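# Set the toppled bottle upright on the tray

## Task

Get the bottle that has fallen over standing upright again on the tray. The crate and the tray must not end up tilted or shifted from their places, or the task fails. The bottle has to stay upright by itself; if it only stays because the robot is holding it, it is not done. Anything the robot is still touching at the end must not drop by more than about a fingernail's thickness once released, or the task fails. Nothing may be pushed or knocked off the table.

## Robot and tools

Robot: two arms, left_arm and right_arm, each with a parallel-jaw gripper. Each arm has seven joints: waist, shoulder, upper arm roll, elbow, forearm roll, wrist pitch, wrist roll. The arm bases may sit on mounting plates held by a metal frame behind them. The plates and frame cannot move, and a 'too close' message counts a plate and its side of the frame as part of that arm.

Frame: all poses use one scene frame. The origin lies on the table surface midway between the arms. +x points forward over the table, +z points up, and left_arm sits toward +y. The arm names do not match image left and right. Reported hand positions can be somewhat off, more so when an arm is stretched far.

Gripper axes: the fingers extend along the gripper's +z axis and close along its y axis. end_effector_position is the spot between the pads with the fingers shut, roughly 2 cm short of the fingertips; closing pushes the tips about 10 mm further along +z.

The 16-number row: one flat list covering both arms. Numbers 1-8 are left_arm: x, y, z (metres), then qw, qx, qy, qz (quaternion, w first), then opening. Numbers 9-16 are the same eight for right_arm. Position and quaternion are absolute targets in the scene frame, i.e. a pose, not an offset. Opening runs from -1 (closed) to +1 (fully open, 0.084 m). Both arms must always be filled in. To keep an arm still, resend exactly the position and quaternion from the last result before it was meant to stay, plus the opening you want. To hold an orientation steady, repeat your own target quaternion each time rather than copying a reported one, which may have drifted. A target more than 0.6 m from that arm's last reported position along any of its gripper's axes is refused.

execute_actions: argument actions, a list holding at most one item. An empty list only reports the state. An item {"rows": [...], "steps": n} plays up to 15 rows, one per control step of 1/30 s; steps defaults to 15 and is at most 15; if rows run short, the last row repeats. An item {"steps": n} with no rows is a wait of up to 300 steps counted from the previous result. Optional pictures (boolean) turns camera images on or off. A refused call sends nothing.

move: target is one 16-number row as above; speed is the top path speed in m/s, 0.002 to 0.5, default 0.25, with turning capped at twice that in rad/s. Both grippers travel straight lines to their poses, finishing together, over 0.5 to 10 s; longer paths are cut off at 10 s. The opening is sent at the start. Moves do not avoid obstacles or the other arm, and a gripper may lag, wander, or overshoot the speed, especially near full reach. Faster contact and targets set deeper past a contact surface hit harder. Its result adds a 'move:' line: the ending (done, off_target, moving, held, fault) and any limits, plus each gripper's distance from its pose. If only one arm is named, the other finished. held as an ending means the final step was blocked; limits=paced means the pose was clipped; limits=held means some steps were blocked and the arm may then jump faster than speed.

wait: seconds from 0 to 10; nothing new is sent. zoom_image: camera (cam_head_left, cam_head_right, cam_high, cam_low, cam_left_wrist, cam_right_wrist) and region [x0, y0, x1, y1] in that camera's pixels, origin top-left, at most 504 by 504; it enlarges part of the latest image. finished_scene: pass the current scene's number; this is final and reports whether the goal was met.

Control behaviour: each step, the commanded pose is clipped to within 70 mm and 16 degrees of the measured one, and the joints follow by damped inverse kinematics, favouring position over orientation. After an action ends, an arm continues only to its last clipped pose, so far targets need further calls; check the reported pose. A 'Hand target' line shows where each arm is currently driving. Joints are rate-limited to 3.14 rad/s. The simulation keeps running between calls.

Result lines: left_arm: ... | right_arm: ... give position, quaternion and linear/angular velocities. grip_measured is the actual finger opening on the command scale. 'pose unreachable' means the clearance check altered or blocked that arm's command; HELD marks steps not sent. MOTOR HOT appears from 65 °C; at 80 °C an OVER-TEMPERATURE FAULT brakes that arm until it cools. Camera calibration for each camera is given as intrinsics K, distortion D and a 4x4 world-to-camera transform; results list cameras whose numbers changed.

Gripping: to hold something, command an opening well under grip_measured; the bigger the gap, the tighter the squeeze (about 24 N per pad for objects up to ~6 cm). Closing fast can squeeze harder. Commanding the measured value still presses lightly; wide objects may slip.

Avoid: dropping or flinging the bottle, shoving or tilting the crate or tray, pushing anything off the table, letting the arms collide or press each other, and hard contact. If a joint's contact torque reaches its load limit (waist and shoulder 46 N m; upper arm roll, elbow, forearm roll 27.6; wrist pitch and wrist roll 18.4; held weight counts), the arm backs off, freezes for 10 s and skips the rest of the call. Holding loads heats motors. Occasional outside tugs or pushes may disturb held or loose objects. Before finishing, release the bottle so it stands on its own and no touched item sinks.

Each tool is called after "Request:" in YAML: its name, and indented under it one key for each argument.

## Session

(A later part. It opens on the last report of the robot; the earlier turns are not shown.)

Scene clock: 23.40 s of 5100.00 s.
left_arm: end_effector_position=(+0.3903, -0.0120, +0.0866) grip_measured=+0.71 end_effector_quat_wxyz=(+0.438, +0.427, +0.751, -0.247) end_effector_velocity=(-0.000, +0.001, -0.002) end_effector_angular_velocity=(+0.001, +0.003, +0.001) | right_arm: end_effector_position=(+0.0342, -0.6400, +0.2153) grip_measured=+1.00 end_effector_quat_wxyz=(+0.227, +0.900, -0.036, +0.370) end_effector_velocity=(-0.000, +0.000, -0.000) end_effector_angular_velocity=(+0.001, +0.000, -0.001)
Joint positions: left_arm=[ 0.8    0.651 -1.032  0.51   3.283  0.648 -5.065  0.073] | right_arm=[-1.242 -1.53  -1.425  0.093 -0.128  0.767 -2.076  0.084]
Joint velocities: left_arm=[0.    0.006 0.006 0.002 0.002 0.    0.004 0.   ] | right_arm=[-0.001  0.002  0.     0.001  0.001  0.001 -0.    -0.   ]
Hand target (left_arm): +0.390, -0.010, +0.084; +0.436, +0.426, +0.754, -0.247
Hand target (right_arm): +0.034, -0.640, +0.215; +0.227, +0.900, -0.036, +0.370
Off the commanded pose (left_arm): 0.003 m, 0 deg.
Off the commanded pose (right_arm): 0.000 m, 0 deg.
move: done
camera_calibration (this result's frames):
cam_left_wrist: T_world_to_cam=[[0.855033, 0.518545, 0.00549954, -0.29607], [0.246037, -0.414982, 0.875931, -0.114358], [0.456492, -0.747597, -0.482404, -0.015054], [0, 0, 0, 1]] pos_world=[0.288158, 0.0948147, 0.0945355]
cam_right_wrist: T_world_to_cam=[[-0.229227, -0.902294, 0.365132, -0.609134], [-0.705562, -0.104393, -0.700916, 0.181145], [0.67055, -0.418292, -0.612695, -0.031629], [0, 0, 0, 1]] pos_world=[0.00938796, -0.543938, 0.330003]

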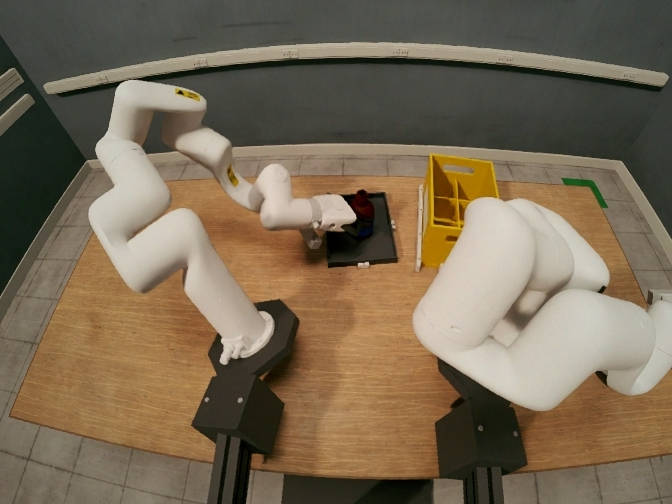

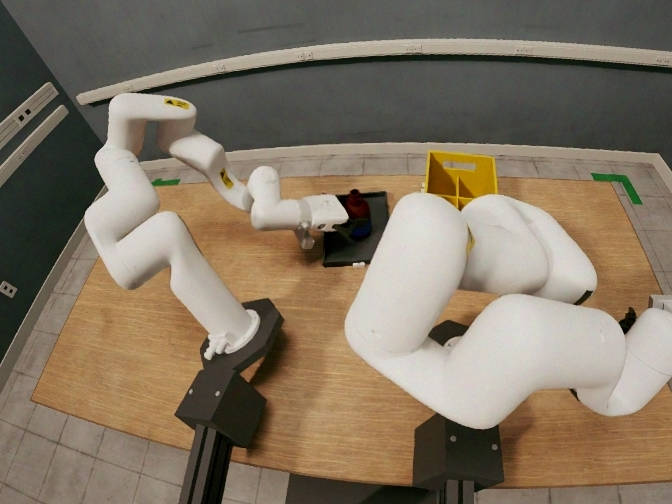

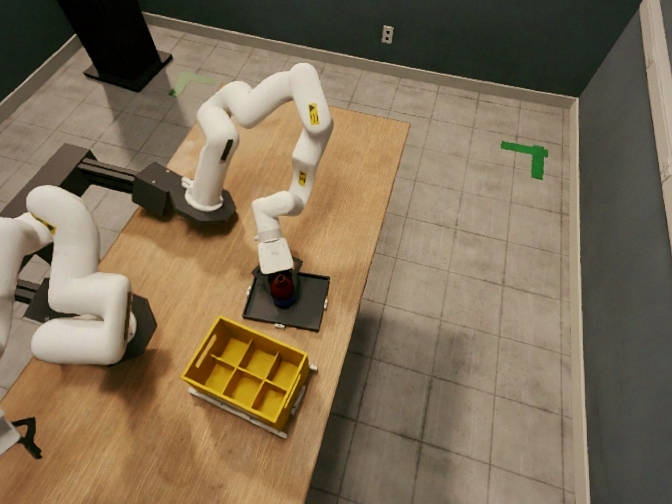

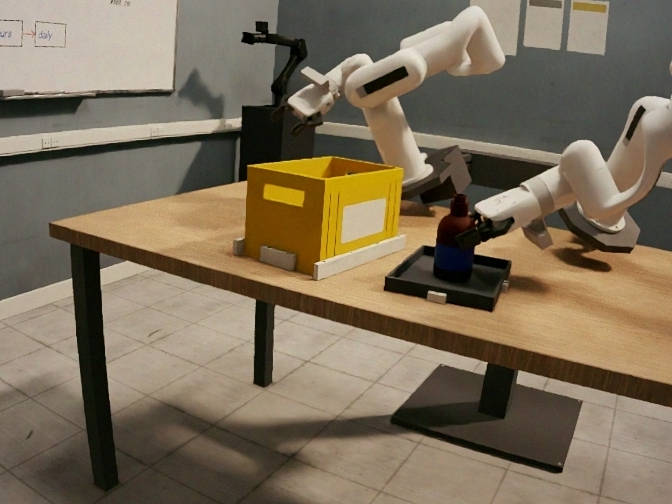

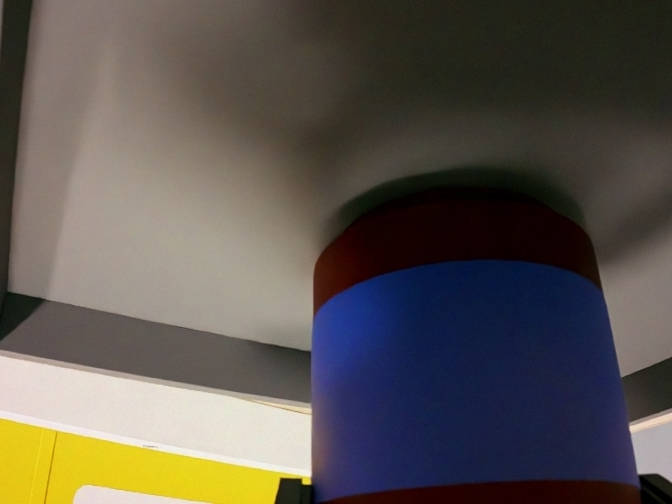

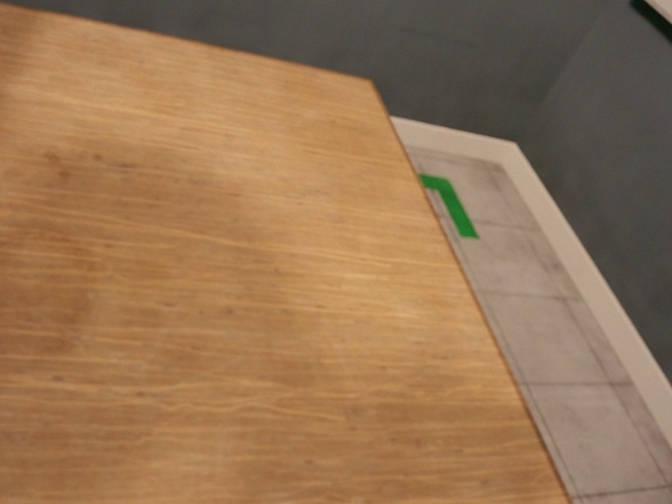

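Looks in contact.

Request:
move:
  target: [0.39,-0.011,0.085,0.435,0.426,0.753,-0.246,1,0.0342,-0.64,0.2153,0.227,0.9,-0.036,0.37,1]
  speed: 0.03

Request:
move:
  target: [0.35,0.056,0.13,0.435,0.426,0.753,-0.246,1,0.0342,-0.64,0.2153,0.227,0.9,-0.036,0.37,1]
  speed: 0.1

Scene clock: 25.57 s of 5100.00 s.
left_arm: end_effector_position=(+0.3900, -0.0109, +0.0849) grip_measured=+1.00 end_effector_quat_wxyz=(+0.435, +0.426, +0.754, -0.246) end_effector_velocity=(+0.000, -0.000, +0.001) end_effector_angular_velocity=(-0.001, -0.001, -0.000) | right_arm: end_effector_position=(+0.0342, -0.6400, +0.2153) grip_measured=+1.00 end_effector_quat_wxyz=(+0.227, +0.900, -0.036, +0.370) end_effector_velocity=(+0.001, -0.000, +0.000) end_effector_angular_velocity=(-0.002, -0.000, +0.001)
Joint positions: left_arm=[ 0.798  0.65  -1.028  0.51   3.278  0.648 -5.065  0.084] | right_arm=[-1.242 -1.53  -1.425  0.093 -0.128  0.767 -2.076  0.084]
Joint velocities: left_arm=[ 0.001 -0.    -0.002  0.    -0.    -0.     0.    -0.   ] | right_arm=[-0.    -0.002  0.    -0.001 -0.     0.    -0.    -0.   ]
Hand target (left_arm): +0.390, -0.011, +0.085; +0.435, +0.426, +0.754, -0.246
Hand target (right_arm): +0.034, -0.640, +0.215; +0.227, +0.900, -0.036, +0.370
Off the commanded pose (left_arm): 0.000 m, 0 deg.
Off the commanded pose (right_arm): 0.000 m, 0 deg.
move: done
camera_calibration (this result's frames):
cam_left_wrist: T_world_to_cam=[[0.853551, 0.521001, 0.00279417, -0.295527], [0.252247, -0.417934, 0.872756, -0.114486], [0.455875, -0.744237, -0.488149, -0.0142085], [0, 0, 0, 1]] pos_world=[0.287603, 0.0955478, 0.0938081]
cam_right_wrist: T_world_to_cam=[[-0.229226, -0.902294, 0.365132, -0.609134], [-0.705562, -0.104393, -0.700917, 0.181145], [0.67055, -0.418292, -0.612695, -0.0316291], [0, 0, 0, 1]] pos_world=[0.00938795, -0.543938, 0.330003]

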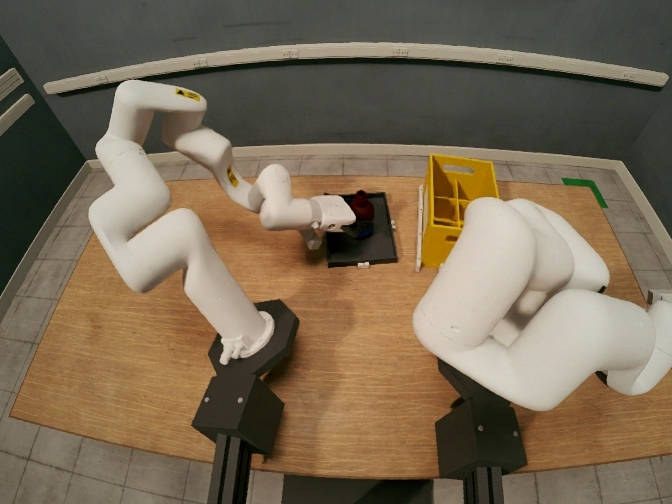

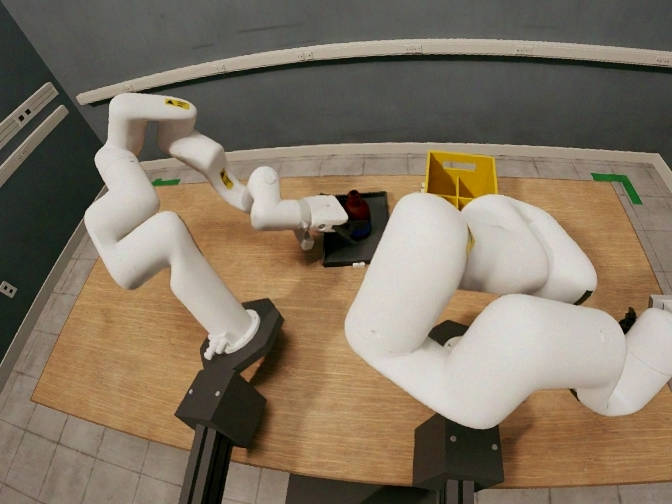

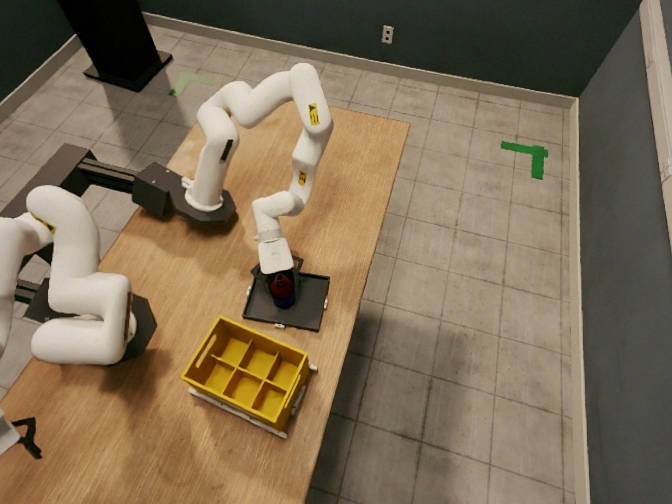

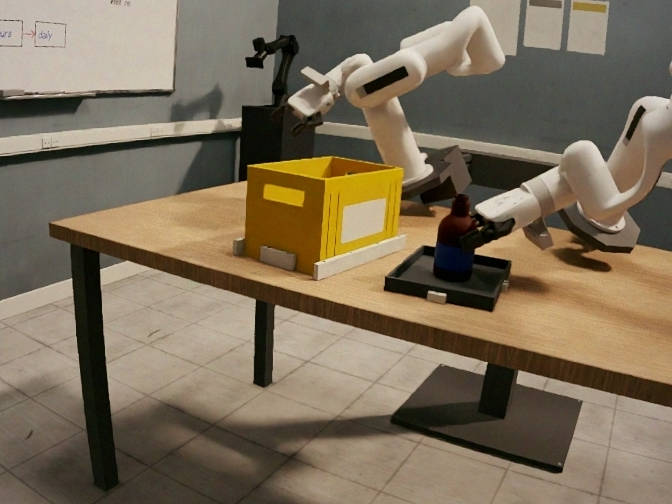

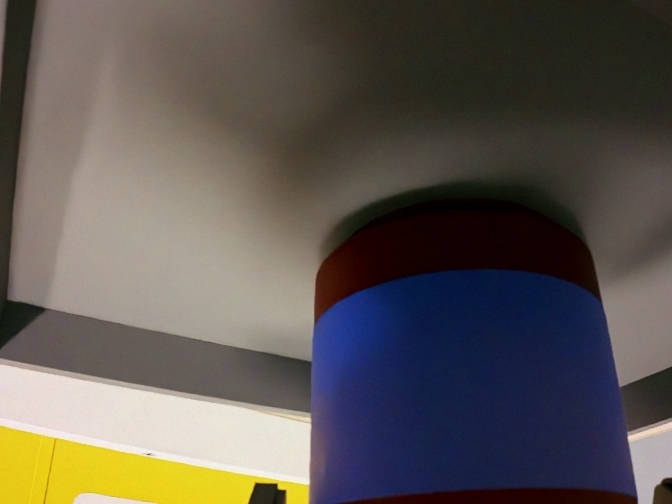

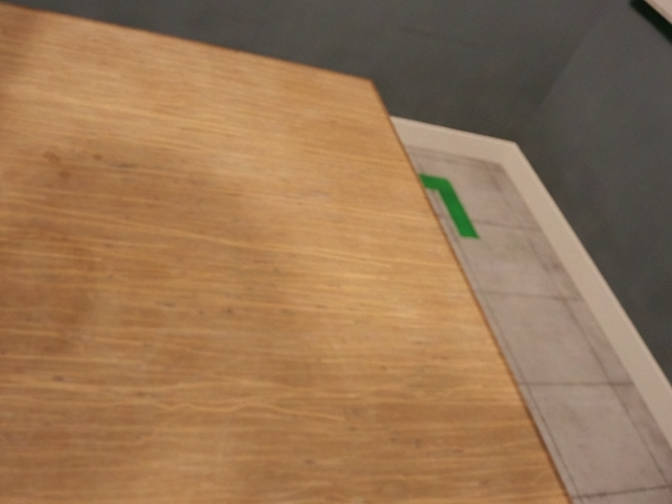

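Scene clock: 27.13 s of 5100.00 s.
left_arm: end_effector_position=(+0.3507, +0.0564, +0.1297) grip_measured=+1.00 end_effector_quat_wxyz=(+0.436, +0.427, +0.754, -0.245) end_effector_velocity=(-0.001, +0.001, +0.001) end_effector_angular_velocity=(+0.001, +0.003, -0.001) | right_arm: end_effector_position=(+0.0342, -0.6400, +0.2153) grip_measured=+1.00 end_effector_quat_wxyz=(+0.227, +0.900, -0.036, +0.370) end_effector_velocity=(-0.000, +0.000, -0.000) end_effector_angular_velocity=(+0.003, +0.001, -0.001)
Joint positions: left_arm=[ 1.523  0.47  -1.668  0.254  3.38   0.513 -5.238  0.084] | right_arm=[-1.242 -1.53  -1.425  0.093 -0.128  0.767 -2.076  0.084]
Joint velocities: left_arm=[ 0.013  0.003 -0.011 -0.001 -0.004 -0.008  0.003 -0.   ] | right_arm=[-0.     0.002  0.     0.     0.     0.     0.001  0.   ]
Hand target (left_arm): +0.351, +0.057, +0.130; +0.436, +0.427, +0.754, -0.245
Hand target (right_arm): +0.034, -0.640, +0.215; +0.227, +0.900, -0.036, +0.370
Off the commanded pose (left_arm): 0.001 m, 0 deg.
Off the commanded pose (right_arm): 0.000 m, 0 deg.
move: done
camera_calibration (this result's frames):
cam_left_wrist: T_world_to_cam=[[0.853493, 0.521082, 0.00493523, -0.29745], [0.250611, -0.418749, 0.872836, -0.114909], [0.456886, -0.743723, -0.487988, 0.075297], [0, 0, 0, 1]] pos_world=[0.248267, 0.162878, 0.138509]
cam_right_wrist: T_world_to_cam=[[-0.229226, -0.902294, 0.365132, -0.609134], [-0.705562, -0.104394, -0.700916, 0.181144], [0.67055, -0.418292, -0.612695, -0.0316291], [0, 0, 0, 1]] pos_world=[0.00938796, -0.543938, 0.330003]

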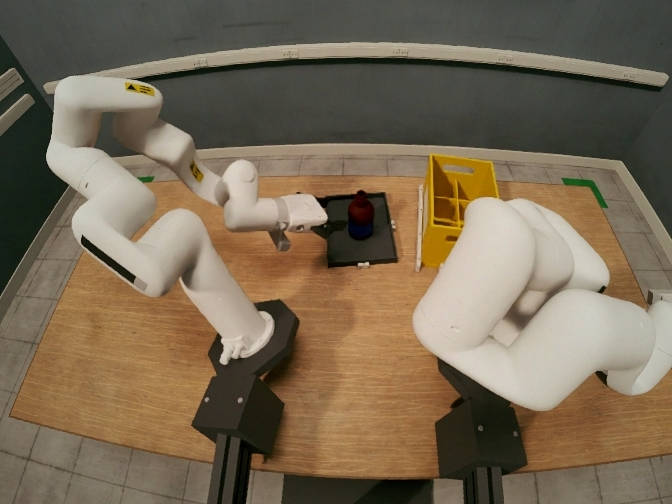

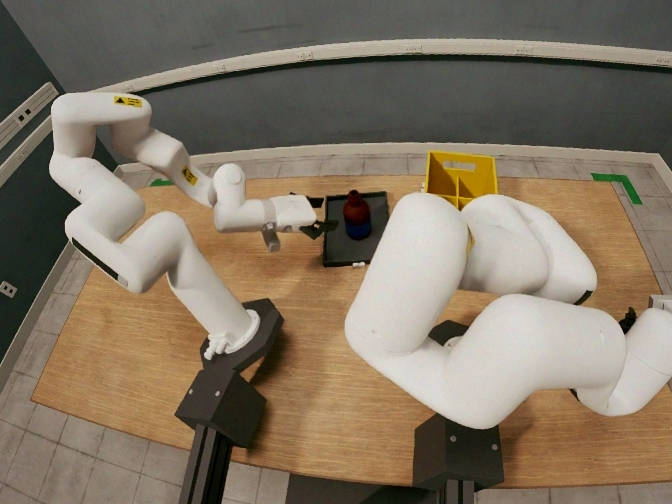

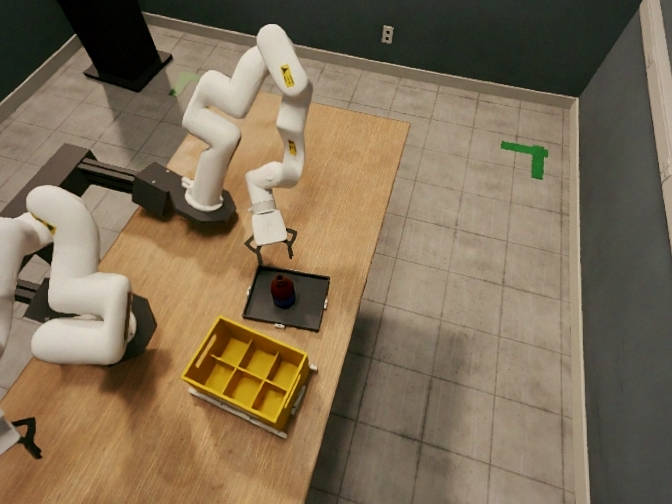

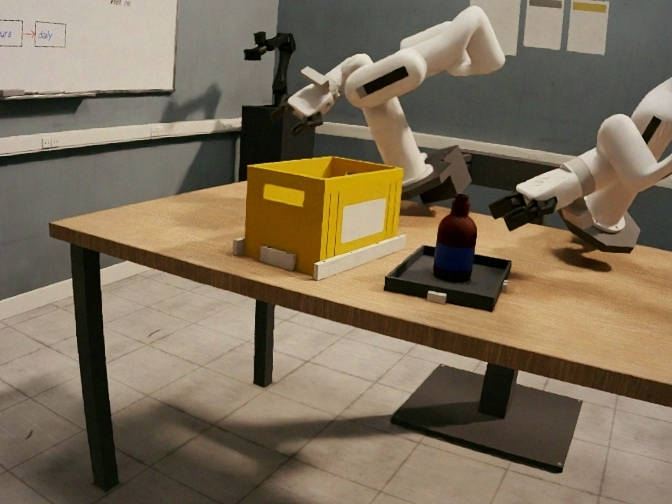

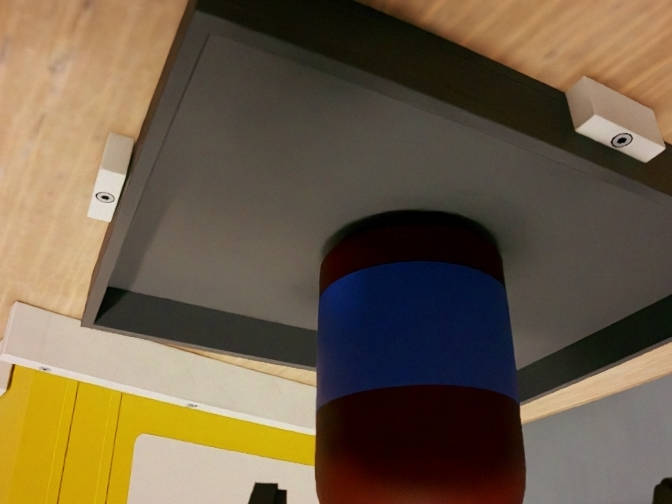

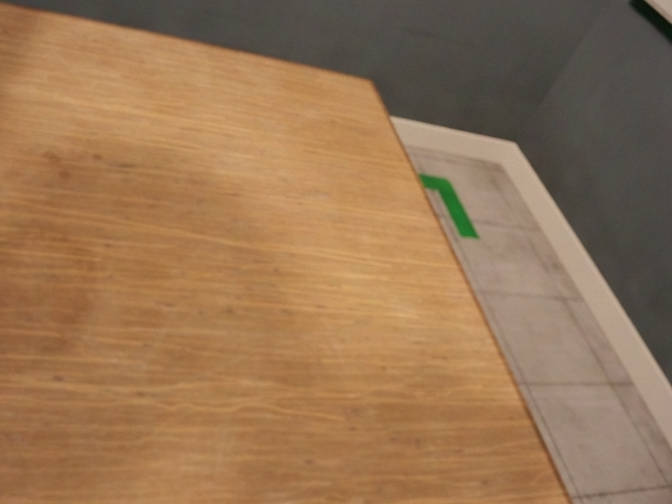

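Request:
finished_scene:
  scene: 1

The scene is finished: the task was done.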